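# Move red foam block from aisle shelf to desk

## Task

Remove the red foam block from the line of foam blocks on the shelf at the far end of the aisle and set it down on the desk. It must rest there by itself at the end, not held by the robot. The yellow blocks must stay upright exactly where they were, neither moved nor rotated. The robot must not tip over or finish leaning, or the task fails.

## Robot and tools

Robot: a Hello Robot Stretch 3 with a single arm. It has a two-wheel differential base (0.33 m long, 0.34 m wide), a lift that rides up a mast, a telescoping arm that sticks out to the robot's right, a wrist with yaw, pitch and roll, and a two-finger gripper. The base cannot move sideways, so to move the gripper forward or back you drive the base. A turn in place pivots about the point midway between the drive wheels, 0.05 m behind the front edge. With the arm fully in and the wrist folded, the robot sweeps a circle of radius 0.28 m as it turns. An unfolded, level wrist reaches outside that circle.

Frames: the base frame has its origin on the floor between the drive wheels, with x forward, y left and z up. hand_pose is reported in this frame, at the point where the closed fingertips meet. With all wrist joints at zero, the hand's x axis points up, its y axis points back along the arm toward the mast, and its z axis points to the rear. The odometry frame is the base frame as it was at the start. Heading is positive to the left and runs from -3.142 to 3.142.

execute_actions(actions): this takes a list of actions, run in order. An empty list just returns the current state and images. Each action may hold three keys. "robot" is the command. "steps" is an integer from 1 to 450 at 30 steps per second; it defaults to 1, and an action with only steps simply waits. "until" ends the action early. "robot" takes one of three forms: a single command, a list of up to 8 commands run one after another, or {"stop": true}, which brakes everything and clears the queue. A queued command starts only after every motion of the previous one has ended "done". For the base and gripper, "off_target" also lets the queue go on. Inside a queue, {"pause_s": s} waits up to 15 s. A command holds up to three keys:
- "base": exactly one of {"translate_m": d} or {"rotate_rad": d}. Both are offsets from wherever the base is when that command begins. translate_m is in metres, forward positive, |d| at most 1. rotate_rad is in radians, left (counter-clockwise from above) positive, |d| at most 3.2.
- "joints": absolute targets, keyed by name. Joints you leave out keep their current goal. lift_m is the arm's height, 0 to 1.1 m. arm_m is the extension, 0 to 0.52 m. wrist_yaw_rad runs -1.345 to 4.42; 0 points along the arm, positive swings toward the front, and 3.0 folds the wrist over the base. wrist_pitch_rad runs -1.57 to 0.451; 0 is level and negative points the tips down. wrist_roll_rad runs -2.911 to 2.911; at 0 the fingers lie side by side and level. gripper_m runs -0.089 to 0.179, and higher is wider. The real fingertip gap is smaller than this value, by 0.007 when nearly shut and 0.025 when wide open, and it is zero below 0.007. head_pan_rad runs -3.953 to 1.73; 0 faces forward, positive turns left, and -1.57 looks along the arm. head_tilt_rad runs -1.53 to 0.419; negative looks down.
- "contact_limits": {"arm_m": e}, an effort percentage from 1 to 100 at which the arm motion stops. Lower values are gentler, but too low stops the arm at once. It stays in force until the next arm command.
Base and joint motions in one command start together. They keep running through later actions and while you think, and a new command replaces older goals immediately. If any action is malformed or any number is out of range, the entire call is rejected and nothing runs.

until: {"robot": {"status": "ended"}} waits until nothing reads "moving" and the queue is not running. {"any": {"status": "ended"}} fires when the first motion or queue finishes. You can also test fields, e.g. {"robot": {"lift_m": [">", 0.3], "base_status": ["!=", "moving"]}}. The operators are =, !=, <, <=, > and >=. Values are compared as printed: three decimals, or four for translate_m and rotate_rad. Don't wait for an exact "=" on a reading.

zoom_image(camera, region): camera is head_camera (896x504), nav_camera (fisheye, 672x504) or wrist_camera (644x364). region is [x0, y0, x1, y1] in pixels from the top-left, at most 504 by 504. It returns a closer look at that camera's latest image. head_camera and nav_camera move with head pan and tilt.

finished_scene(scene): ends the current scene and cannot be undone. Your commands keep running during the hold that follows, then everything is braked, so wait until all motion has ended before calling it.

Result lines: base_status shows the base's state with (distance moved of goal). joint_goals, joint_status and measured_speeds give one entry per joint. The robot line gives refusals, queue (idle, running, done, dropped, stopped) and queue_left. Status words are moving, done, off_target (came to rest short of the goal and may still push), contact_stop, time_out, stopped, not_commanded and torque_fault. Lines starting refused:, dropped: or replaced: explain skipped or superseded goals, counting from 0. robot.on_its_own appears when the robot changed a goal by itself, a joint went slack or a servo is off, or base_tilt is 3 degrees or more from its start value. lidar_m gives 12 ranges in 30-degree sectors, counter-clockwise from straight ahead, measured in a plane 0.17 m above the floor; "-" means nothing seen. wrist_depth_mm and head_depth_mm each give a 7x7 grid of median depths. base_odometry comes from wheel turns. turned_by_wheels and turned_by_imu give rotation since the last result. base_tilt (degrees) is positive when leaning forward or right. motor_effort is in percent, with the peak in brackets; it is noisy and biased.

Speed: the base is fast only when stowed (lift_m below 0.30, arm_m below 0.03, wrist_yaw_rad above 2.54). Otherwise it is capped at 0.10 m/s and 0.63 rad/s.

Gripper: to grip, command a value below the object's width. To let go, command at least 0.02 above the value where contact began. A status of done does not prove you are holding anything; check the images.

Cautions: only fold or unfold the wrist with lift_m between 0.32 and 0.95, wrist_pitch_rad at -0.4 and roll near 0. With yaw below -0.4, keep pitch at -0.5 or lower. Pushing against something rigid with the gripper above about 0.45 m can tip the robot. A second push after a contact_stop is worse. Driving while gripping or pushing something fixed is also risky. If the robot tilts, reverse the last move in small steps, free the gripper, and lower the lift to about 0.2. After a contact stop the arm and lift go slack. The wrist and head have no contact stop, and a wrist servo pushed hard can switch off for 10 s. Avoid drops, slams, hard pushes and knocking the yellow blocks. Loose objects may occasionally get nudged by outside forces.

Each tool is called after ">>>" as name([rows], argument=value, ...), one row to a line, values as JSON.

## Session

>>> execute_actions(actions=[])

Scene clock: 0.00 s.
robot.base_odometry: x=+0.000 y=+0.000 heading=+0.000 (m, m, rad; robot's odometry frame)
robot.turned_by_wheels: +0.000 (rad since the last result)
robot.turned_by_imu: +0.000 (rad since the last result)
robot.base_tilt: forward=-0.2 right=-0.4 (deg)
robot.lidar_m: 0.85 1.68 1.66 1.81 2.13 1.64 2.04 2.08 2.09 0.98 0.94 0.78
robot.head_depth_mm: 754 760 752 753 749 748 747 / 803 805 805 802 801 800 796 / 871 867 865 861 859 856 855 / 1808 2531 2597 2634 2610 2607 2411 / 1871 2338 2360 2286 2304 2292 2211 / 1874 2115 2092 2048 2066 2047 2021 / 1825 1906 1884 1886 1866 1865 1851
robot.base_status: not_commanded
robot.joint_positions: lift_m=+0.570 arm_m=+0.001 wrist_yaw_rad=+2.914 wrist_pitch_rad=-0.433 wrist_roll_rad=-0.001 gripper_m=+0.037 head_pan_rad=+0.010 head_tilt_rad=+0.009
robot.joint_goals: lift_m=+0.570 arm_m=+0.001 wrist_yaw_rad=+2.914 wrist_pitch_rad=-0.433 wrist_roll_rad=-0.001 gripper_m=+0.037 head_pan_rad=+0.010 head_tilt_rad=+0.009
robot.joint_status: lift_m=not_commanded arm_m=not_commanded wrist_yaw_rad=not_commanded wrist_pitch_rad=not_commanded wrist_roll_rad=not_commanded gripper_m=not_commanded head_pan_rad=not_commanded head_tilt_rad=not_commanded
robot.measured_speeds: translate_m=+0.000 rotate_rad=+0.000 lift_m=+0.000 arm_m=+0.000 wrist_yaw_rad=+0.000 wrist_pitch_rad=+0.000 wrist_roll_rad=+0.000 head_pan_rad=+0.000 head_tilt_rad=+0.000
robot: refusals=0 queue=idle queue_left=0
robot.motor_effort: left_wheel=-1 right_wheel=+0 lift_m=+33 arm_m=-1 wrist_yaw_rad=+0 wrist_pitch_rad=+4 wrist_roll_rad=+0 gripper_m=+0 head_pan_rad=+0 head_tilt_rad=+3 (%)
robot.hand_pose: x=+0.0289 y=+0.0705 z=+0.5798 quat_wxyz=(+0.229, +0.703, +0.073, +0.669) (m; robot's base frame)
robot.wrist_depth_mm: - - - - - - - / - - - - - - - / - - - - - - - / - - - - - - - / 893 - 960 947 - - - / 759 762 773 792 833 864 873 / 674 678 695 704 712 719 750
pictures: head_camera (sideways: a quarter turn clockwise sets it upright), nav_camera (sideways: a quarter turn counterclockwise sets it upright), wrist_camera
Images, in order (width x height): head_camera 896x504, nav_camera 672x504, wrist_camera 644x364.

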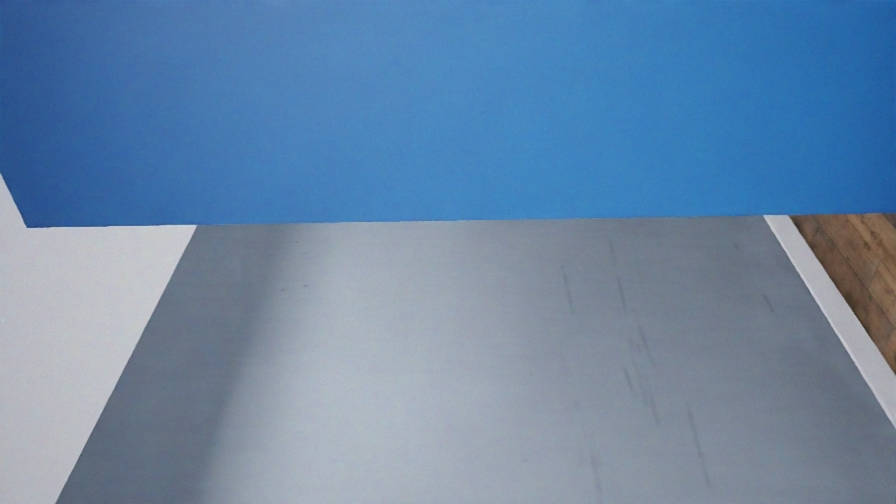

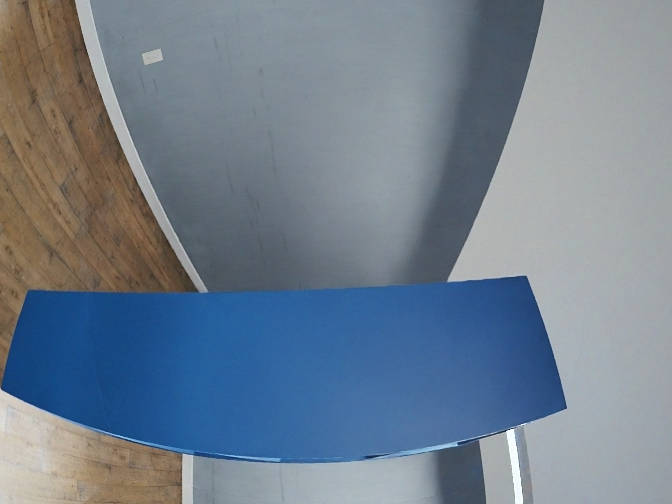

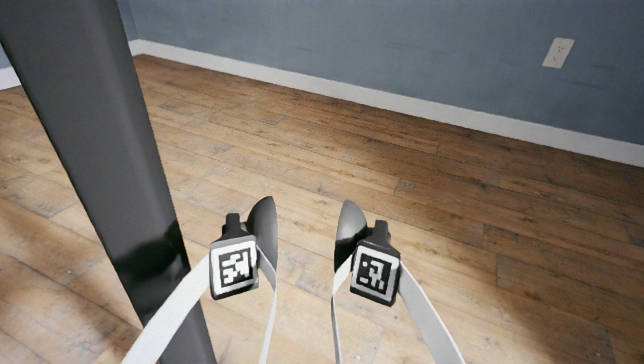

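>>> execute_actions([
  {"robot": {"joints": {"head_pan_rad": -0.75, "head_tilt_rad": -0.3, "lift_m": 0.28}}, "steps": 150, "until": {"robot": {"head_pan_rad_status": ["!=", "moving"]}}},
])

Scene clock: 1.50 s.
robot.base_odometry: x=+0.000 y=+0.000 heading=+0.000 (m, m, rad; robot's odometry frame)
robot.turned_by_wheels: +0.000 (rad since the last result)
robot.turned_by_imu: +0.000 (rad since the last result)
robot.base_tilt: forward=-0.4 right=-0.4 (deg)
robot.lidar_m: 0.85 1.68 1.66 1.81 2.13 1.64 2.04 2.08 2.09 0.98 0.94 0.79
robot.head_depth_mm: 1240 1436 1636 1515 1324 1408 1441 / 1817 1612 1650 1735 1801 1809 1580 / 2299 2387 2497 2639 2495 2008 1583 / 2292 2370 2541 2628 2751 2013 1591 / 2276 2351 2478 2602 2654 1937 1540 / 1388 1448 1068 973 797 844 887 / 637 669 701 737 780 818 874
robot.base_status: not_commanded
robot.joint_positions: lift_m=+0.494 arm_m=+0.001 wrist_yaw_rad=+2.914 wrist_pitch_rad=-0.433 wrist_roll_rad=-0.001 gripper_m=+0.037 head_pan_rad=-0.743 head_tilt_rad=-0.296
robot.joint_goals: lift_m=+0.280 arm_m=+0.001 wrist_yaw_rad=+2.914 wrist_pitch_rad=-0.433 wrist_roll_rad=-0.001 gripper_m=+0.037 head_pan_rad=-0.750 head_tilt_rad=-0.300
robot.joint_status: lift_m=moving arm_m=not_commanded wrist_yaw_rad=not_commanded wrist_pitch_rad=not_commanded wrist_roll_rad=not_commanded gripper_m=not_commanded head_pan_rad=done head_tilt_rad=done
robot.measured_speeds: translate_m=+0.000 rotate_rad=+0.000 lift_m=-0.110 arm_m=+0.000 wrist_yaw_rad=+0.000 wrist_pitch_rad=+0.000 wrist_roll_rad=+0.000 head_pan_rad=+0.000 head_tilt_rad=+0.000
robot: refusals=0 queue=running queue_left=0
robot.motor_effort: left_wheel=-1(1) right_wheel=+0(1) lift_m=+25(32) arm_m=+0(0) wrist_yaw_rad=+0(0) wrist_pitch_rad=+4(3) wrist_roll_rad=+0(0) gripper_m=+0(0) head_pan_rad=-4(56) head_tilt_rad=-2(32) (%)
robot.hand_pose: x=+0.0289 y=+0.0705 z=+0.5031 quat_wxyz=(+0.230, +0.703, +0.073, +0.669) (m; robot's base frame)
robot.wrist_depth_mm: - - - - - - - / - - - - - - - / - - - - - - - / 958 - - - - - - / 790 - 846 865 879 891 933 / 689 689 676 711 753 758 768 / 600 607 615 627 635 650 677
pictures: head_camera (sideways: a quarter turn clockwise sets it upright), nav_camera (sideways: a quarter turn counterclockwise sets it upright), wrist_camera
Images, in order (width x height): head_camera 896x504, nav_camera 672x504, wrist_camera 644x364.

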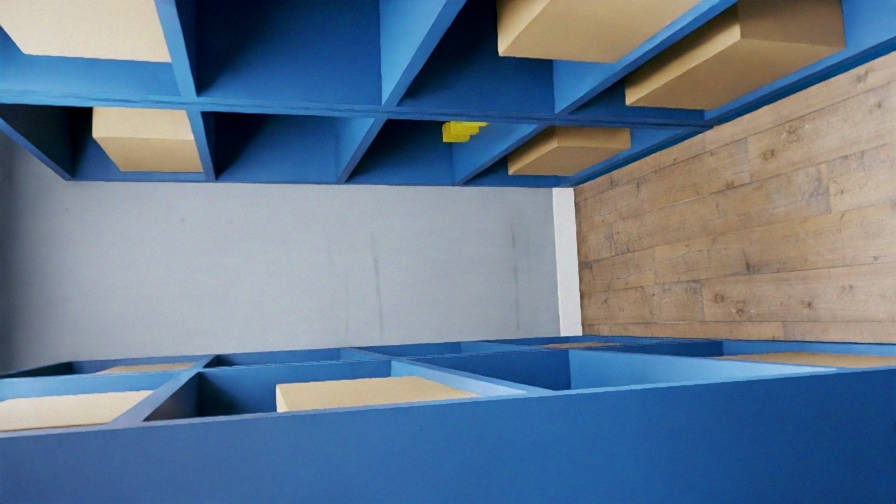

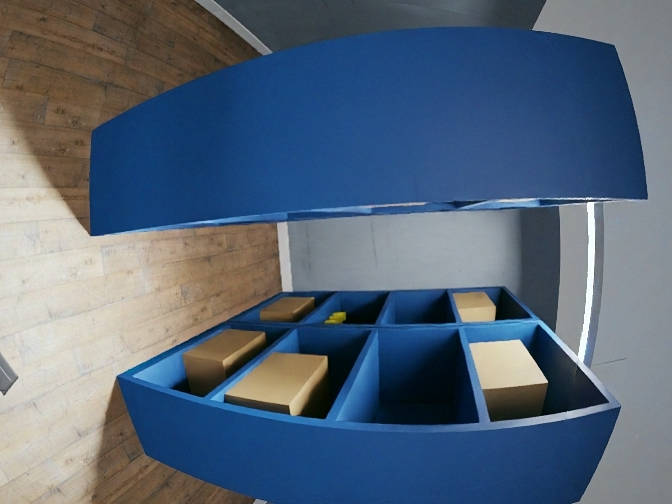

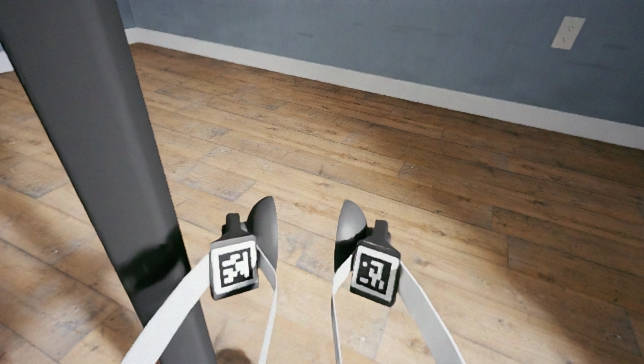

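>>> zoom_image(camera="head_camera", region=[540, 20, 896, 400])

>>> zoom_image(camera="head_camera", region=[400, 90, 600, 210])

Region (540, 20, 896, 400) of head_camera's 896x504 image, scaled by 1.326, with more detail than that image has; it fills the left 472 columns of this view, and the rest is white.

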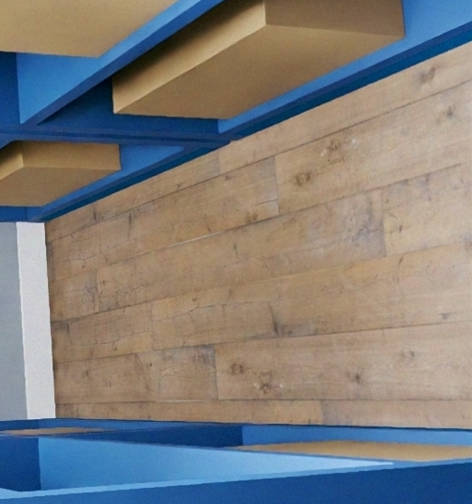

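Region (400, 90, 600, 210) of head_camera's 896x504 image, scaled by 2.520, with more detail than that image has; it fills the top 302 rows of this view, and the rest is white.

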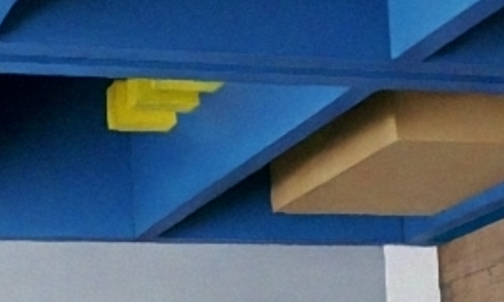

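>>> execute_actions([
  {"robot": [{"base": {"rotate_rad": -0.852}, "joints": {"head_pan_rad": 0.0, "head_tilt_rad": -0.45, "wrist_pitch_rad": -0.4}}, {"base": {"translate_m": 0.78}}, {"base": {"rotate_rad": 0.198}}], "steps": 450, "until": {"robot": {"status": "ended"}}},
])

Scene clock: 15.40 s.
robot.base_odometry: x=+0.514 y=-0.587 heading=-0.654 (m, m, rad; robot's odometry frame)
robot.turned_by_wheels: -0.654 (rad since the last result)
robot.turned_by_imu: -0.662 (rad since the last result)
robot.base_tilt: forward=-0.1 right=-0.3 (deg)
robot.lidar_m: 0.92 0.36 0.32 0.24 1.88 2.59 2.40 2.63 2.01 0.37 0.58 0.57
robot.head_depth_mm: 1331 1648 1342 1597 1124 1145 1210 / 1549 1684 1793 1873 1719 1599 1399 / 1573 1698 1827 1969 2078 1689 1389 / 1586 1687 1818 1978 2094 1702 1401 / 1559 1686 1817 1945 2055 1688 1391 / 1552 1660 1702 1820 1412 1234 1244 / 977 833 857 898 988 1013 852
robot.base_status: done (rotate_rad +0.1979 of +0.1980)
robot.joint_positions: lift_m=+0.280 arm_m=+0.001 wrist_yaw_rad=+2.914 wrist_pitch_rad=-0.419 wrist_roll_rad=-0.001 gripper_m=+0.037 head_pan_rad=-0.007 head_tilt_rad=-0.445
robot.joint_goals: lift_m=+0.280 arm_m=+0.001 wrist_yaw_rad=+2.914 wrist_pitch_rad=-0.400 wrist_roll_rad=-0.001 gripper_m=+0.037 head_pan_rad=+0.000 head_tilt_rad=-0.450
robot.joint_status: lift_m=done arm_m=not_commanded wrist_yaw_rad=not_commanded wrist_pitch_rad=done wrist_roll_rad=not_commanded gripper_m=not_commanded head_pan_rad=done head_tilt_rad=done
robot.measured_speeds: translate_m=+0.000 rotate_rad=+0.000 lift_m=+0.000 arm_m=+0.000 wrist_yaw_rad=+0.000 wrist_pitch_rad=+0.000 wrist_roll_rad=+0.000 head_pan_rad=+0.000 head_tilt_rad=+0.000
robot: refusals=0 queue=done queue_left=0
robot.motor_effort: left_wheel=-3(10) right_wheel=+2(7) lift_m=+25(24) arm_m=-1(0) wrist_yaw_rad=+0(1) wrist_pitch_rad=+5(8) wrist_roll_rad=+0(0) gripper_m=+0(0) head_pan_rad=+5(56) head_tilt_rad=-4(19) (%)
robot.hand_pose: x=+0.0293 y=+0.0722 z=+0.2927 quat_wxyz=(+0.225, +0.703, +0.068, +0.671) (m; robot's base frame)
robot.wrist_depth_mm: - - - 531 424 470 521 / - - - 544 348 353 386 / 788 875 831 579 387 397 439 / 646 - 663 560 428 453 501 / 541 - 581 470 477 509 560 / 463 - - 465 501 510 525 / - - - 422 434 444 450
pictures: head_camera (sideways: a quarter turn clockwise sets it upright), nav_camera (sideways: a quarter turn counterclockwise sets it upright), wrist_camera
Images, in order (width x height): head_camera 896x504, nav_camera 672x504, wrist_camera 644x364.

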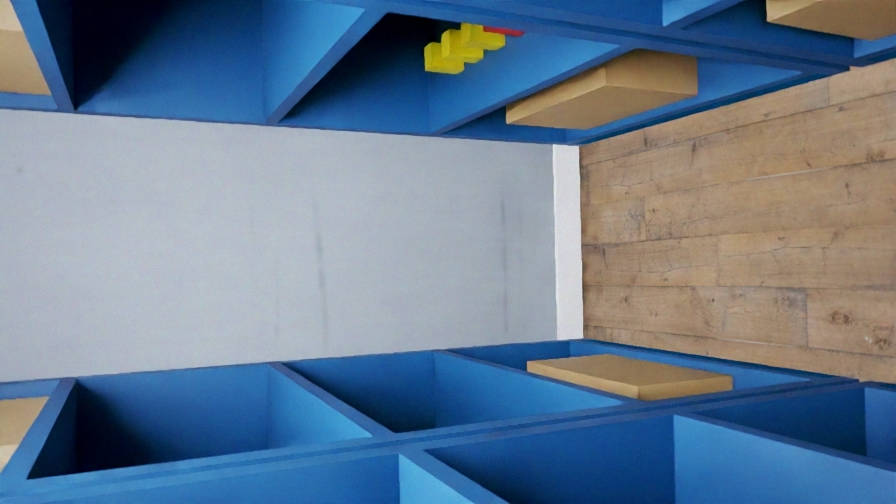

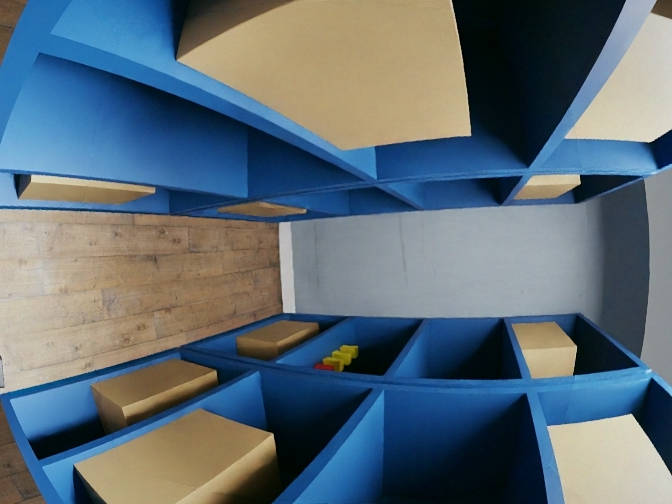

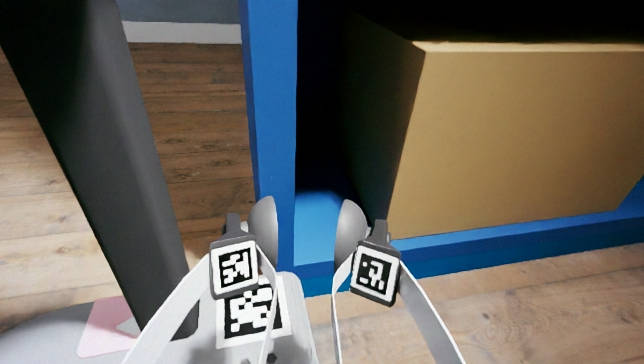

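>>> zoom_image(camera="head_camera", region=[540, 30, 896, 410])

>>> zoom_image(camera="head_camera", region=[380, 0, 640, 160])

Region (540, 30, 896, 410) of head_camera's 896x504 image, scaled by 1.326, with more detail than that image has; it fills the left 472 columns of this view, and the rest is white.

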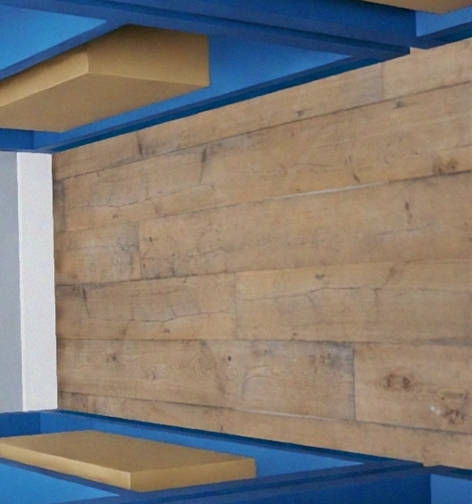

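Region (380, 0, 640, 160) of head_camera's 896x504 image, scaled by 1.938, with more detail than that image has; it fills the top 310 rows of this view, and the rest is white.

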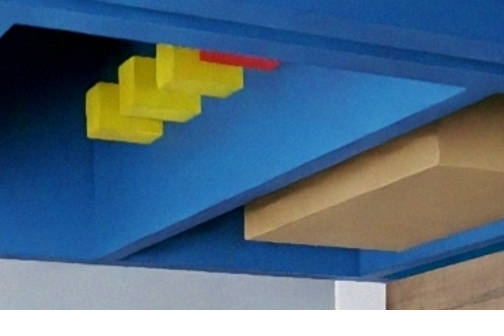

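>>> execute_actions([
  {"robot": {"base": {"translate_m": 1.0}}, "steps": 300, "until": {"robot": {"translate_m": [">", 0.5]}}},
  {"robot": {"base": {"translate_m": 0.78}, "joints": {"head_pan_rad": -1.55, "head_tilt_rad": -1.0}}, "steps": 300, "until": {"robot": {"translate_m": [">", 0.38]}}},
  {"robot": {"joints": {"lift_m": 0.5}}, "steps": 300, "until": {"robot": {"lift_m": [">", 0.33]}}},
  {"robot": {"joints": {"wrist_yaw_rad": 0.8, "gripper_m": 0.075}}, "steps": 300, "until": {"robot": {"wrist_yaw_rad": ["<", 1.9]}}},
  {"robot": {"joints": {"wrist_pitch_rad": 0.0}}, "steps": 300, "until": {"robot": {"wrist_pitch_rad": [">", -0.06], "lift_m": [">", 0.49]}}},
  {"robot": {"joints": {"wrist_yaw_rad": 0.0}}, "steps": 300, "until": {"robot": {"status": "ended"}}},
])

Scene clock: 26.77 s.
robot.base_odometry: x=+1.533 y=-1.369 heading=-0.654 (m, m, rad; robot's odometry frame)
robot.turned_by_wheels: +0.000 (rad since the last result)
robot.turned_by_imu: +0.002 (rad since the last result)
robot.base_tilt: forward=-0.3 right=-0.4 (deg)
robot.lidar_m: 0.59 0.35 0.26 0.25 0.26 0.37 1.00 0.53 0.48 0.40 0.41 0.57
robot.head_depth_mm: 554 460 898 876 828 1182 1102 / 557 461 978 895 832 1197 - / 554 460 978 860 829 1198 - / 555 461 976 867 978 1184 - / 553 461 980 864 968 1183 1112 / 553 462 979 859 977 1182 1109 / 553 462 976 862 977 1182 1113
robot.base_status: done (translate_m +0.7800 of +0.7800)
robot.joint_positions: lift_m=+0.500 arm_m=+0.001 wrist_yaw_rad=+0.002 wrist_pitch_rad=-0.022 wrist_roll_rad=-0.001 gripper_m=+0.075 head_pan_rad=-1.543 head_tilt_rad=-0.987
robot.joint_goals: lift_m=+0.500 arm_m=+0.001 wrist_yaw_rad=+0.000 wrist_pitch_rad=+0.000 wrist_roll_rad=-0.001 gripper_m=+0.075 head_pan_rad=-1.550 head_tilt_rad=-1.000
robot.joint_status: lift_m=done arm_m=not_commanded wrist_yaw_rad=done wrist_pitch_rad=done wrist_roll_rad=not_commanded gripper_m=done head_pan_rad=done head_tilt_rad=done
robot.measured_speeds: translate_m=+0.000 rotate_rad=+0.000 lift_m=+0.000 arm_m=+0.000 wrist_yaw_rad=+0.000 wrist_pitch_rad=+0.000 wrist_roll_rad=+0.000 head_pan_rad=+0.000 head_tilt_rad=+0.000
robot: refusals=0 queue=done queue_left=0
robot.motor_effort: left_wheel=-3(8) right_wheel=+2(7) lift_m=+40(44) arm_m=-1(1) wrist_yaw_rad=-1(2) wrist_pitch_rad=+7(6) wrist_roll_rad=+0(0) gripper_m=-1(81) head_pan_rad=-4(62) head_tilt_rad=-8(43) (%)
robot.hand_pose: x=-0.0210 y=-0.4019 z=+0.6085 quat_wxyz=(+0.708, +0.009, -0.706, -0.008) (m; robot's base frame)
robot.wrist_depth_mm: 525 534 532 539 544 472 316 / 546 544 546 563 556 455 314 / 564 566 575 580 578 452 309 / 291 271 527 585 601 452 307 / 288 271 269 349 401 393 305 / 252 255 249 270 260 289 278 / 198 202 205 210 215 220 226
pictures: head_camera (sideways: a quarter turn clockwise sets it upright), nav_camera (sideways: a quarter turn counterclockwise sets it upright), wrist_camera
Images, in order (width x height): head_camera 896x504, nav_camera 672x504, wrist_camera 644x364.

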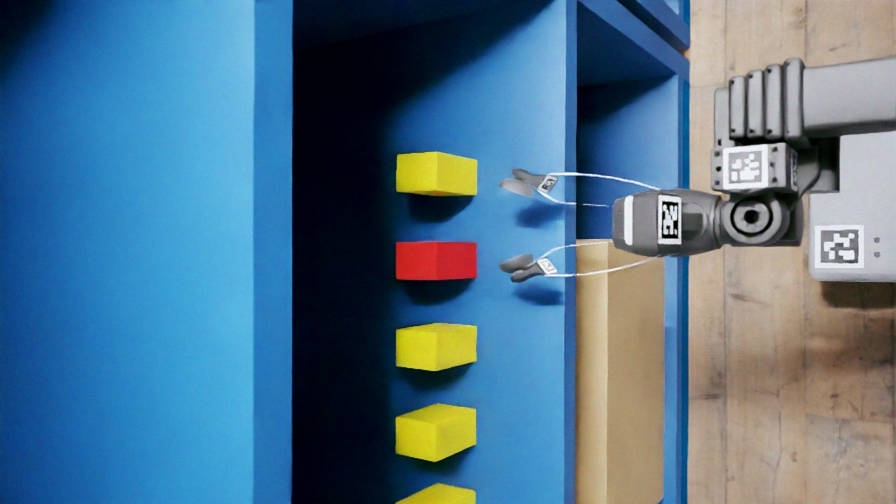

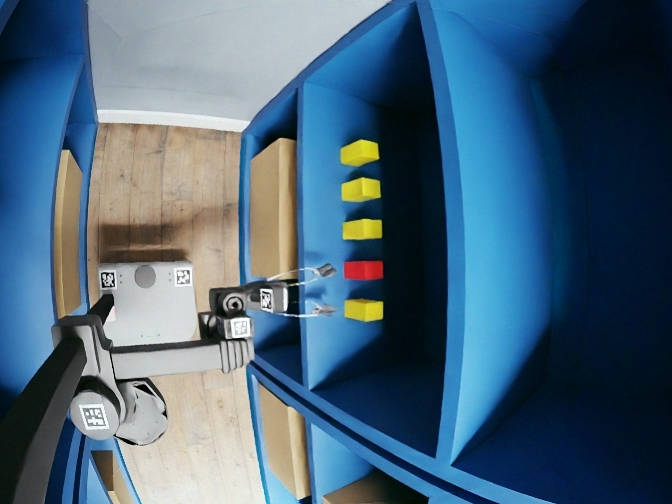

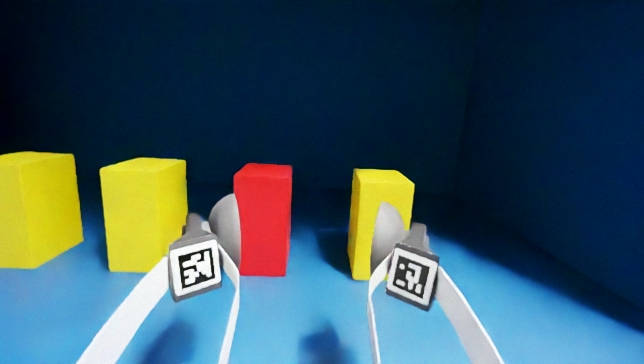

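>>> zoom_image(camera="wrist_camera", region=[90, 140, 450, 364])

Region (90, 140, 450, 364) of wrist_camera's 644x364 image, scaled by 1.400; it fills the top 314 rows of this view, and the rest is white.

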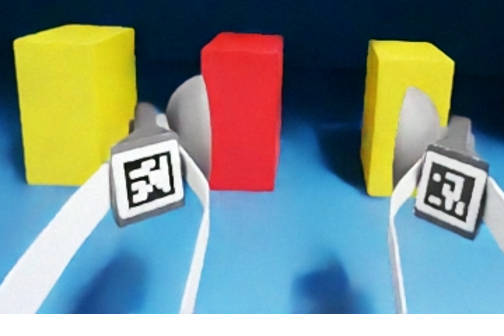

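>>> execute_actions([
  {"robot": {"base": {"translate_m": 0.041}, "joints": {"lift_m": 0.479, "arm_m": 0.035}}, "steps": 300, "until": {"robot": {"status": "ended"}}},
])

Scene clock: 30.37 s.
robot.base_odometry: x=+1.566 y=-1.393 heading=-0.654 (m, m, rad; robot's odometry frame)
robot.turned_by_wheels: +0.000 (rad since the last result)
robot.turned_by_imu: +0.001 (rad since the last result)
robot.base_tilt: forward=-0.5 right=-0.3 (deg)
robot.lidar_m: 0.55 0.35 0.26 0.25 0.26 0.41 1.00 0.55 0.51 0.40 0.42 0.57
robot.head_depth_mm: 554 461 973 889 833 1190 1109 / 555 461 980 877 831 1205 - / 553 460 972 875 832 - - / 554 461 983 874 836 1180 1136 / 555 461 979 858 971 1183 1106 / 554 462 980 844 972 1179 1106 / 554 461 981 859 973 1192 1107
robot.base_status: done (translate_m +0.0410 of +0.0410)
robot.joint_positions: lift_m=+0.479 arm_m=+0.035 wrist_yaw_rad=+0.001 wrist_pitch_rad=-0.022 wrist_roll_rad=-0.001 gripper_m=+0.075 head_pan_rad=-1.543 head_tilt_rad=-0.987
robot.joint_goals: lift_m=+0.479 arm_m=+0.035 wrist_yaw_rad=+0.000 wrist_pitch_rad=+0.000 wrist_roll_rad=-0.001 gripper_m=+0.075 head_pan_rad=-1.550 head_tilt_rad=-1.000
robot.joint_status: lift_m=done arm_m=done wrist_yaw_rad=done wrist_pitch_rad=done wrist_roll_rad=not_commanded gripper_m=done head_pan_rad=done head_tilt_rad=done
robot.measured_speeds: translate_m=+0.000 rotate_rad=+0.000 lift_m=+0.000 arm_m=+0.000 wrist_yaw_rad=+0.000 wrist_pitch_rad=+0.000 wrist_roll_rad=+0.000 head_pan_rad=+0.000 head_tilt_rad=+0.000
robot: refusals=0 queue=done queue_left=0
robot.motor_effort: left_wheel=-3(5) right_wheel=+3(5) lift_m=+25(40) arm_m=+4(4) wrist_yaw_rad=+0(1) wrist_pitch_rad=+7(6) wrist_roll_rad=+0(0) gripper_m=+0(0) head_pan_rad=-4(4) head_tilt_rad=-7(7) (%)
robot.hand_pose: x=-0.0211 y=-0.4352 z=+0.5883 quat_wxyz=(+0.708, +0.009, -0.707, -0.008) (m; robot's base frame)
robot.wrist_depth_mm: 495 504 498 513 512 509 359 / 517 519 523 534 528 529 357 / 522 531 535 537 556 522 356 / 240 228 423 230 258 456 351 / 244 236 319 239 239 336 337 / 216 219 217 231 223 246 257 / 171 173 176 180 186 191 195
pictures: head_camera (sideways: a quarter turn clockwise sets it upright), nav_camera (sideways: a quarter turn counterclockwise sets it upright), wrist_camera
Images, in order (width x height): head_camera 896x504, nav_camera 672x504, wrist_camera 644x364.

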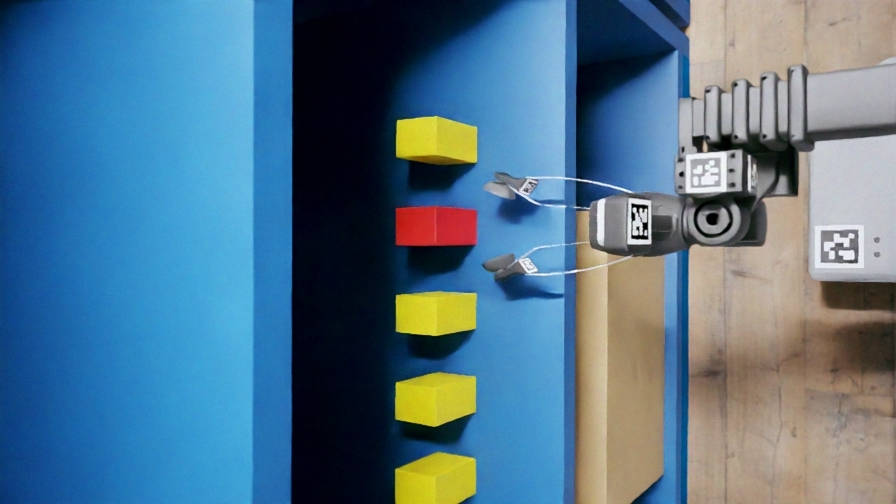

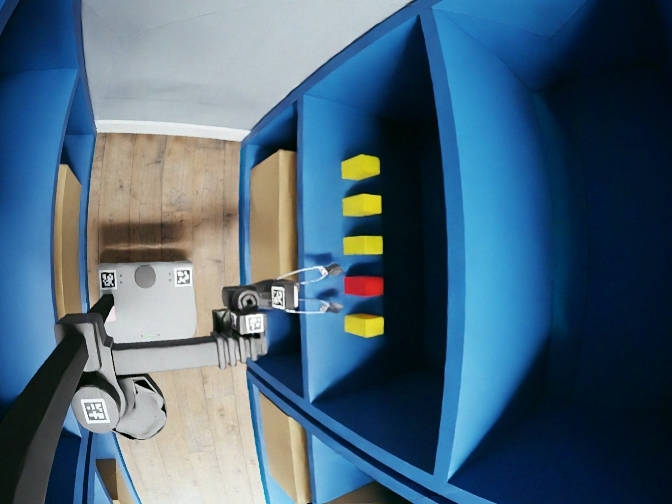

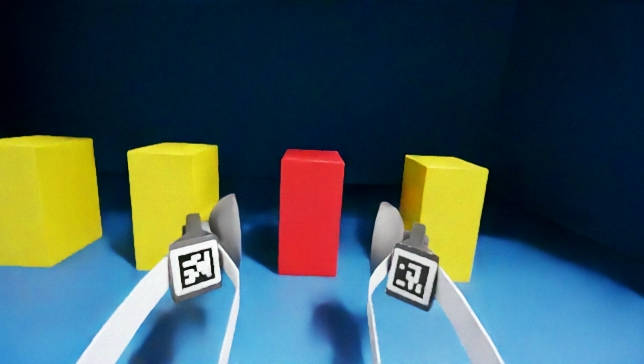

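>>> execute_actions(actions=[])

Scene clock: 32.53 s.
robot.base_odometry: x=+1.566 y=-1.393 heading=-0.654 (m, m, rad; robot's odometry frame)
robot.turned_by_wheels: +0.000 (rad since the last result)
robot.turned_by_imu: +0.000 (rad since the last result)
robot.base_tilt: forward=-0.3 right=-0.5 (deg)
robot.lidar_m: 0.55 0.35 0.26 0.25 0.26 0.41 1.00 0.55 0.51 0.40 0.41 0.57
robot.head_depth_mm: 553 460 969 888 829 1180 1109 / 555 461 971 876 828 1205 - / 554 459 976 875 830 - - / 552 460 972 878 829 1186 1143 / 553 461 980 861 974 1179 1110 / 554 460 972 848 975 1188 1105 / 554 461 977 864 976 1185 1107
robot.base_status: done (translate_m +0.0410 of +0.0410)
robot.joint_positions: lift_m=+0.479 arm_m=+0.035 wrist_yaw_rad=+0.001 wrist_pitch_rad=-0.022 wrist_roll_rad=-0.001 gripper_m=+0.075 head_pan_rad=-1.543 head_tilt_rad=-0.987
robot.joint_goals: lift_m=+0.479 arm_m=+0.035 wrist_yaw_rad=+0.000 wrist_pitch_rad=+0.000 wrist_roll_rad=-0.001 gripper_m=+0.075 head_pan_rad=-1.550 head_tilt_rad=-1.000
robot.joint_status: lift_m=done arm_m=done wrist_yaw_rad=done wrist_pitch_rad=done wrist_roll_rad=not_commanded gripper_m=done head_pan_rad=done head_tilt_rad=done
robot.measured_speeds: translate_m=+0.000 rotate_rad=+0.000 lift_m=+0.000 arm_m=+0.000 wrist_yaw_rad=+0.000 wrist_pitch_rad=+0.000 wrist_roll_rad=+0.000 head_pan_rad=+0.000 head_tilt_rad=+0.000
robot: refusals=0 queue=done queue_left=0
robot.motor_effort: left_wheel=-3(3) right_wheel=+3(2) lift_m=+25(25) arm_m=+4(3) wrist_yaw_rad=-1(1) wrist_pitch_rad=+6(6) wrist_roll_rad=+0(0) gripper_m=+0(0) head_pan_rad=-4(4) head_tilt_rad=-7(7) (%)
robot.hand_pose: x=-0.0211 y=-0.4352 z=+0.5883 quat_wxyz=(+0.708, +0.009, -0.707, -0.008) (m; robot's base frame)
robot.wrist_depth_mm: 498 506 501 508 511 512 364 / 514 519 528 522 527 522 359 / 526 537 536 543 543 519 358 / 240 227 420 229 259 461 351 / 243 237 320 238 240 334 336 / 216 219 215 234 224 248 256 / 170 173 177 181 184 190 196
pictures: head_camera (sideways: a quarter turn clockwise sets it upright), nav_camera (sideways: a quarter turn counterclockwise sets it upright), wrist_camera
Images, in order (width x height): head_camera 896x504, nav_camera 672x504, wrist_camera 644x364.

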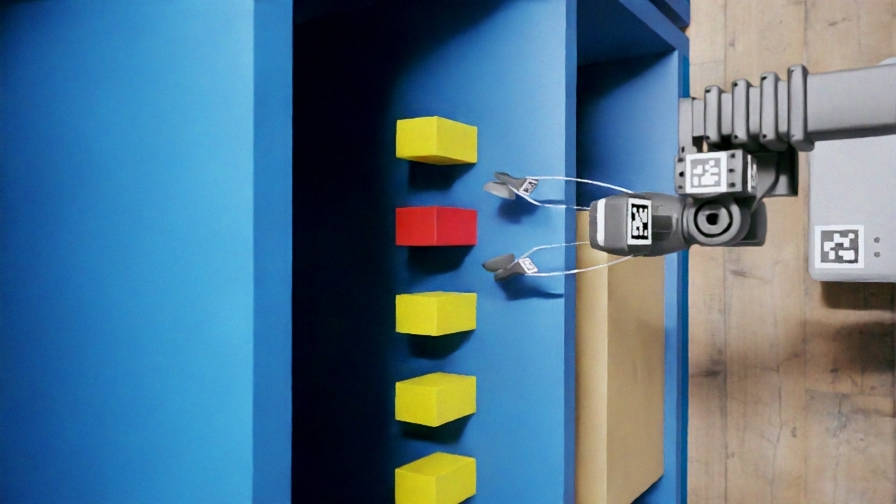

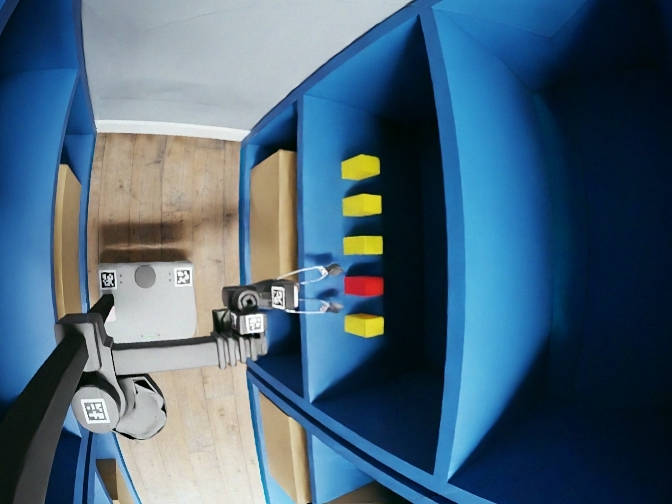

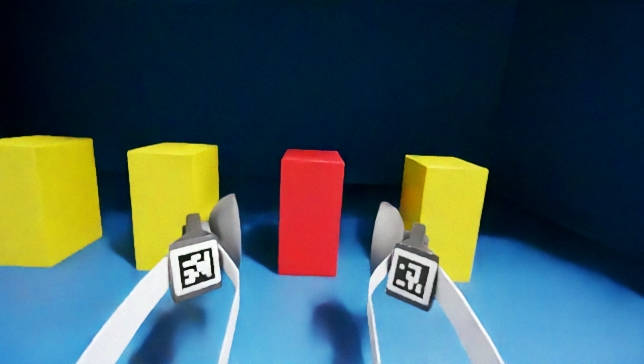

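>>> execute_actions([
  {"robot": {"joints": {"arm_m": 0.11}}, "steps": 150, "until": {"robot": {"status": "ended"}}},
])

Scene clock: 34.60 s.
robot.base_odometry: x=+1.566 y=-1.393 heading=-0.654 (m, m, rad; robot's odometry frame)
robot.turned_by_wheels: +0.000 (rad since the last result)
robot.turned_by_imu: +0.000 (rad since the last result)
robot.base_tilt: forward=-0.2 right=-0.1 (deg)
robot.lidar_m: 0.55 0.35 0.26 0.25 0.26 0.41 1.00 0.55 0.51 0.40 0.41 0.57
robot.head_depth_mm: 554 459 964 889 831 1186 1111 / 553 460 981 876 822 - - / 553 460 978 860 824 1182 1141 / 554 461 978 861 971 1181 1134 / 556 461 980 860 975 1187 1100 / 556 461 982 848 972 1180 1110 / 555 462 981 858 976 1185 1112
robot.base_status: done (translate_m +0.0410 of +0.0410)
robot.joint_positions: lift_m=+0.479 arm_m=+0.110 wrist_yaw_rad=+0.001 wrist_pitch_rad=-0.022 wrist_roll_rad=-0.001 gripper_m=+0.075 head_pan_rad=-1.543 head_tilt_rad=-0.987
robot.joint_goals: lift_m=+0.479 arm_m=+0.110 wrist_yaw_rad=+0.000 wrist_pitch_rad=+0.000 wrist_roll_rad=-0.001 gripper_m=+0.075 head_pan_rad=-1.550 head_tilt_rad=-1.000
robot.joint_status: lift_m=done arm_m=done wrist_yaw_rad=done wrist_pitch_rad=done wrist_roll_rad=not_commanded gripper_m=done head_pan_rad=done head_tilt_rad=done
robot.measured_speeds: translate_m=+0.000 rotate_rad=+0.000 lift_m=+0.000 arm_m=+0.000 wrist_yaw_rad=+0.000 wrist_pitch_rad=+0.000 wrist_roll_rad=+0.000 head_pan_rad=+0.000 head_tilt_rad=+0.000
robot: refusals=0 queue=done queue_left=0
robot.motor_effort: left_wheel=-3(3) right_wheel=+3(3) lift_m=+25(25) arm_m=+4(4) wrist_yaw_rad=-1(2) wrist_pitch_rad=+6(7) wrist_roll_rad=+0(0) gripper_m=-1(1) head_pan_rad=-4(4) head_tilt_rad=-8(7) (%)
robot.hand_pose: x=-0.0212 y=-0.5102 z=+0.5883 quat_wxyz=(+0.708, +0.008, -0.707, -0.008) (m; robot's base frame)
robot.wrist_depth_mm: 432 439 434 444 445 445 360 / 442 450 449 455 460 462 361 / 463 462 471 468 479 473 354 / 151 164 484 162 483 186 350 / 156 157 294 159 204 161 322 / 163 161 212 165 212 167 255 / 166 166 172 170 183 174 194
pictures: head_camera (sideways: a quarter turn clockwise sets it upright), nav_camera (sideways: a quarter turn counterclockwise sets it upright), wrist_camera
Images, in order (width x height): head_camera 896x504, nav_camera 672x504, wrist_camera 644x364.

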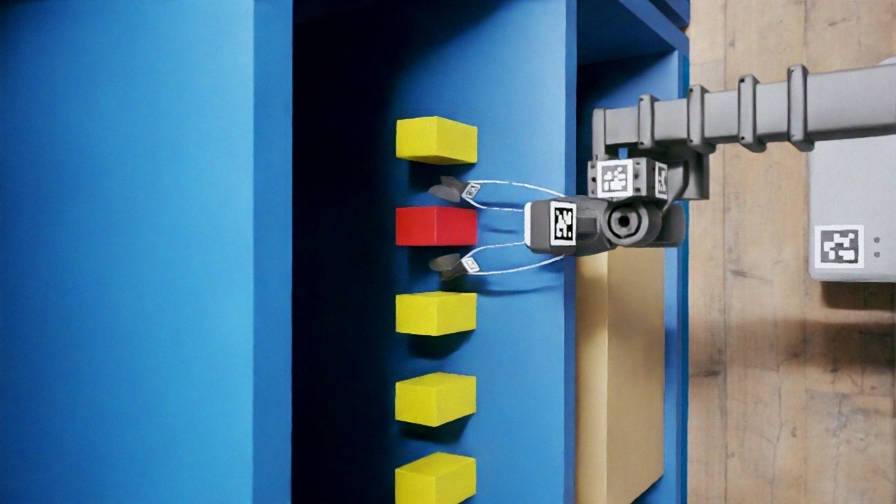

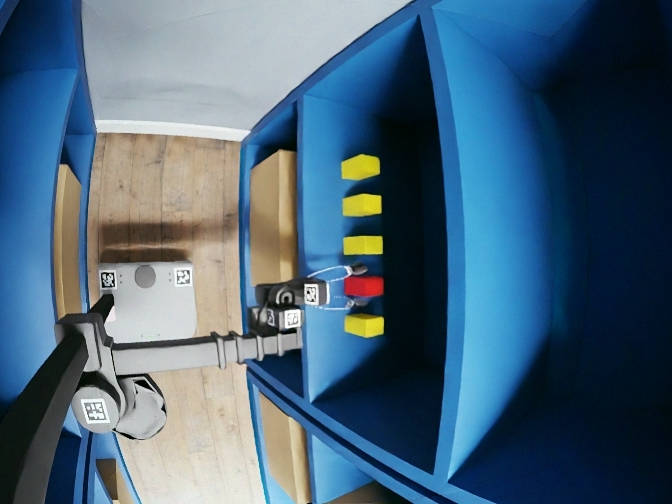

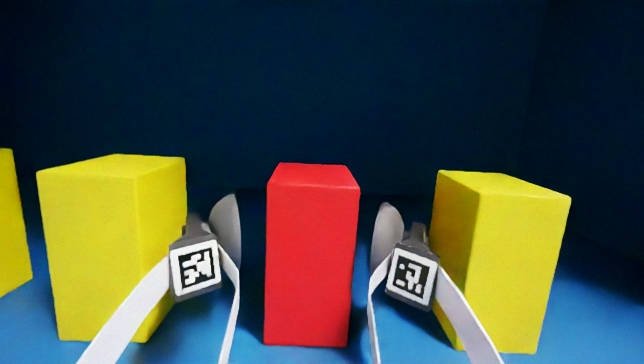

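>>> execute_actions([
  {"robot": [{"joints": {"gripper_m": 0.02}}, {"joints": {"lift_m": 0.50}}, {"joints": {"arm_m": 0.0}}], "steps": 300, "until": {"robot": {"status": "ended"}}},
])

Scene clock: 39.07 s.
robot.base_odometry: x=+1.566 y=-1.393 heading=-0.654 (m, m, rad; robot's odometry frame)
robot.turned_by_wheels: +0.000 (rad since the last result)
robot.turned_by_imu: +0.001 (rad since the last result)
robot.base_tilt: forward=-0.2 right=-0.3 (deg)
robot.lidar_m: 0.55 0.35 0.26 0.25 0.26 0.41 1.00 0.55 0.51 0.40 0.41 0.57
robot.head_depth_mm: 553 460 968 893 830 1184 1109 / 554 462 976 876 832 1200 - / 554 460 976 881 1217 1194 - / 554 460 978 891 974 1186 - / 554 460 981 860 975 1194 1110 / 554 460 980 854 976 1182 1105 / 555 460 978 861 971 1184 1111
robot.base_status: done (translate_m +0.0410 of +0.0410)
robot.joint_positions: lift_m=+0.500 arm_m=+0.002 wrist_yaw_rad=-0.001 wrist_pitch_rad=-0.021 wrist_roll_rad=-0.001 gripper_m=+0.021 head_pan_rad=-1.543 head_tilt_rad=-0.987
robot.joint_goals: lift_m=+0.500 arm_m=+0.000 wrist_yaw_rad=+0.000 wrist_pitch_rad=+0.000 wrist_roll_rad=-0.001 gripper_m=+0.020 head_pan_rad=-1.550 head_tilt_rad=-1.000
robot.joint_status: lift_m=done arm_m=done wrist_yaw_rad=done wrist_pitch_rad=done wrist_roll_rad=not_commanded gripper_m=done head_pan_rad=done head_tilt_rad=done
robot.measured_speeds: translate_m=+0.000 rotate_rad=+0.000 lift_m=+0.000 arm_m=+0.000 wrist_yaw_rad=+0.000 wrist_pitch_rad=+0.000 wrist_roll_rad=+0.000 head_pan_rad=+0.000 head_tilt_rad=+0.000
robot: refusals=0 queue=done queue_left=0
robot.motor_effort: left_wheel=-3(3) right_wheel=+3(3) lift_m=+40(43) arm_m=-4(5) wrist_yaw_rad=+1(2) wrist_pitch_rad=+6(6) wrist_roll_rad=+0(0) gripper_m=-13(85) head_pan_rad=-4(4) head_tilt_rad=-7(8) (%)
robot.hand_pose: x=-0.0216 y=-0.4024 z=+0.6089 quat_wxyz=(+0.708, +0.007, -0.707, -0.008) (m; robot's base frame)
robot.wrist_depth_mm: 531 536 534 533 545 533 360 / 546 547 549 545 562 528 356 / 560 569 575 581 580 513 356 / 259 307 480 163 598 508 351 / 268 306 267 157 275 417 350 / 253 258 236 163 282 289 299 / 198 202 198 169 214 222 227
pictures: head_camera (sideways: a quarter turn clockwise sets it upright), nav_camera (sideways: a quarter turn counterclockwise sets it upright), wrist_camera
Images, in order (width x height): head_camera 896x504, nav_camera 672x504, wrist_camera 644x364.

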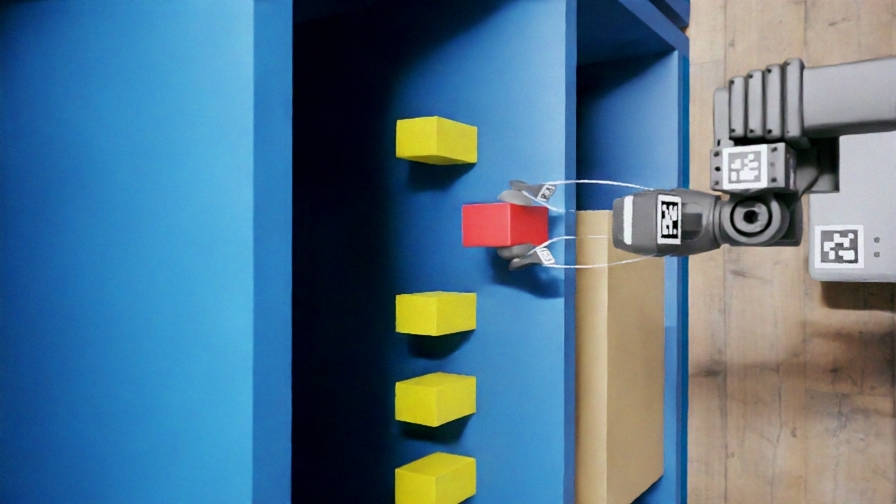

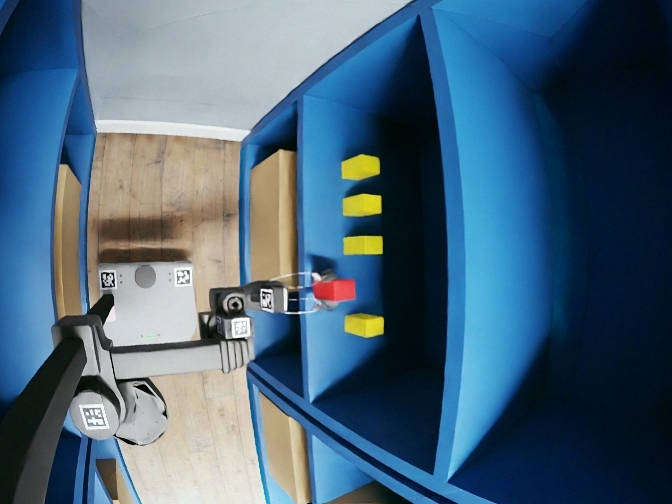

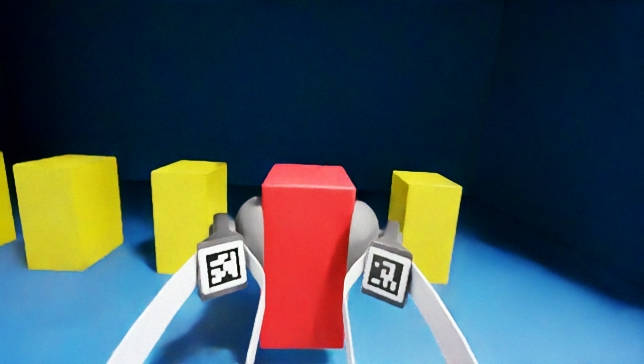

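>>> execute_actions([
  {"robot": {"base": {"rotate_rad": 0.03}, "joints": {"wrist_yaw_rad": 2.65, "head_pan_rad": -3.14, "head_tilt_rad": -0.45}}, "steps": 150, "until": {"robot": {"wrist_yaw_rad": [">", 0.95], "base_status": ["!=", "moving"]}}},
  {"robot": {"base": {"translate_m": -1.0}, "joints": {"wrist_pitch_rad": -0.4, "lift_m": 0.33}}, "steps": 150, "until": {"robot": {"wrist_yaw_rad": [">", 2.58]}}},
  {"robot": {"joints": {"lift_m": 0.285}}, "steps": 150, "until": {"robot": {"lift_m": ["<", 0.297]}}},
  {"robot": {"base": {"translate_m": -1.0}}, "steps": 200, "until": {"robot": {"translate_m": ["<", -0.7]}}},
  {"robot": {"base": {"translate_m": -1.0}}, "steps": 200, "until": {"robot": {"translate_m": ["<", -0.4]}}},
])

Scene clock: 49.63 s.
robot.base_odometry: x=+0.516 y=-0.637 heading=-0.624 (m, m, rad; robot's odometry frame)
robot.turned_by_wheels: +0.030 (rad since the last result)
robot.turned_by_imu: +0.033 (rad since the last result)
robot.base_tilt: forward=-1.3 right=+0.0 (deg)
robot.lidar_m: 0.96 0.41 0.33 0.28 1.94 2.73 2.44 2.59 1.96 0.33 0.51 0.52
robot.head_depth_mm: 2437 2654 2811 2948 2120 1657 1368 / 2406 2625 2878 2947 2146 1669 1364 / 2450 2588 2798 2758 2120 1671 1376 / 2435 2575 2873 2982 2144 1675 1380 / 2463 2606 2870 2951 2138 1669 1378 / 2479 2649 2832 2989 2112 1675 1374 / 2465 2628 2922 2768 2157 1677 1384
robot.base_status: moving (translate_m -0.4011 of -1.0000)
robot.joint_positions: lift_m=+0.285 arm_m=+0.002 wrist_yaw_rad=+2.648 wrist_pitch_rad=-0.418 wrist_roll_rad=-0.001 gripper_m=+0.021 head_pan_rad=-3.133 head_tilt_rad=-0.457
robot.joint_goals: lift_m=+0.285 arm_m=+0.000 wrist_yaw_rad=+2.650 wrist_pitch_rad=-0.400 wrist_roll_rad=-0.001 gripper_m=+0.020 head_pan_rad=-3.140 head_tilt_rad=-0.450
robot.joint_status: lift_m=done arm_m=done wrist_yaw_rad=done wrist_pitch_rad=done wrist_roll_rad=not_commanded gripper_m=done head_pan_rad=done head_tilt_rad=done
robot.measured_speeds: translate_m=-0.294 rotate_rad=+0.000 lift_m=+0.000 arm_m=+0.000 wrist_yaw_rad=+0.000 wrist_pitch_rad=+0.000 wrist_roll_rad=+0.000 head_pan_rad=+0.000 head_tilt_rad=+0.000
robot: refusals=0 queue=running queue_left=0
robot.motor_effort: left_wheel=-6(12) right_wheel=+2(5) lift_m=+25(38) arm_m=-4(4) wrist_yaw_rad=+2(4) wrist_pitch_rad=+5(5) wrist_roll_rad=+0(0) gripper_m=-12(13) head_pan_rad=-4(59) head_tilt_rad=+4(42) (%)
robot.hand_pose: x=+0.0850 y=+0.0510 z=+0.2980 quat_wxyz=(+0.312, +0.706, -0.026, +0.635) (m; robot's base frame)
robot.wrist_depth_mm: - 622 513 415 460 709 648 / - 297 554 388 447 544 690 / 829 327 644 433 512 743 813 / 649 504 548 162 576 682 779 / 548 522 468 157 594 616 629 / 491 471 455 163 511 512 530 / - - 411 171 438 450 456
pictures: head_camera (sideways: a quarter turn clockwise sets it upright), nav_camera (sideways: a quarter turn counterclockwise sets it upright), wrist_camera
Images, in order (width x height): head_camera 896x504, nav_camera 672x504, wrist_camera 644x364.

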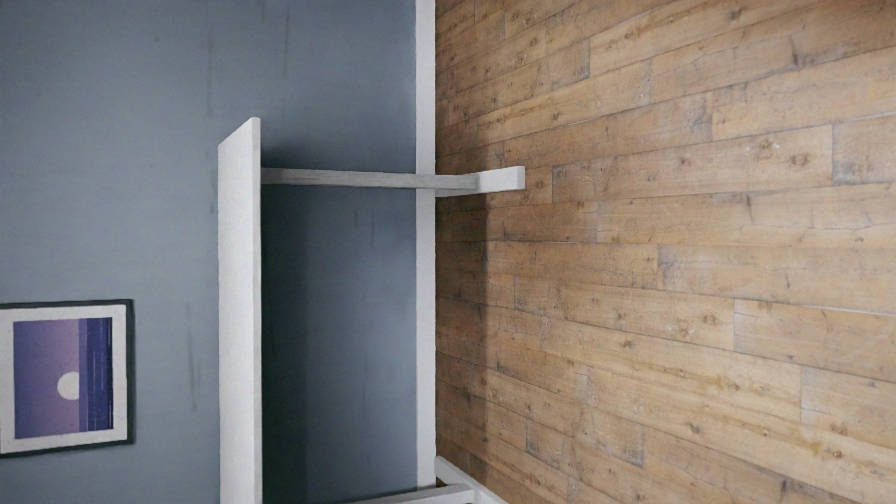

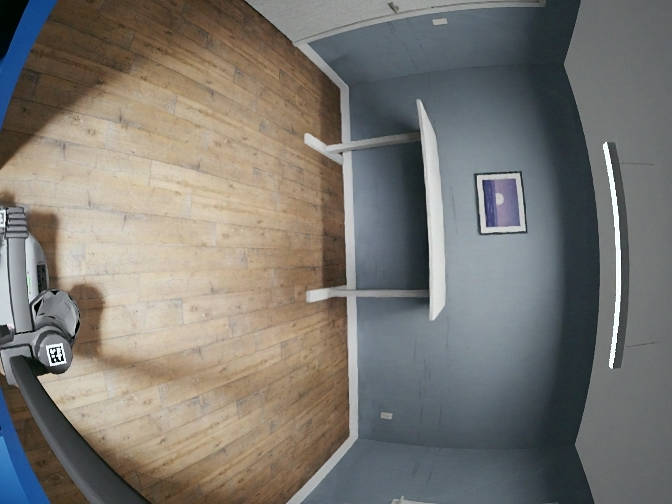

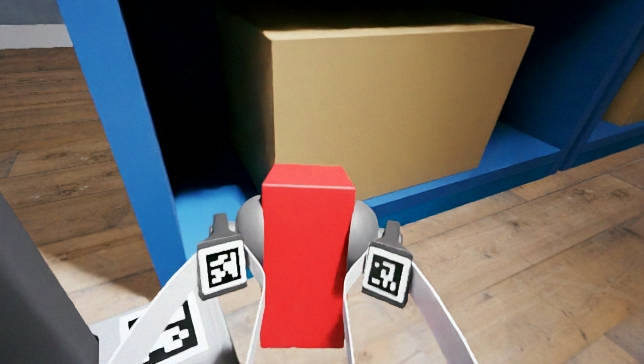

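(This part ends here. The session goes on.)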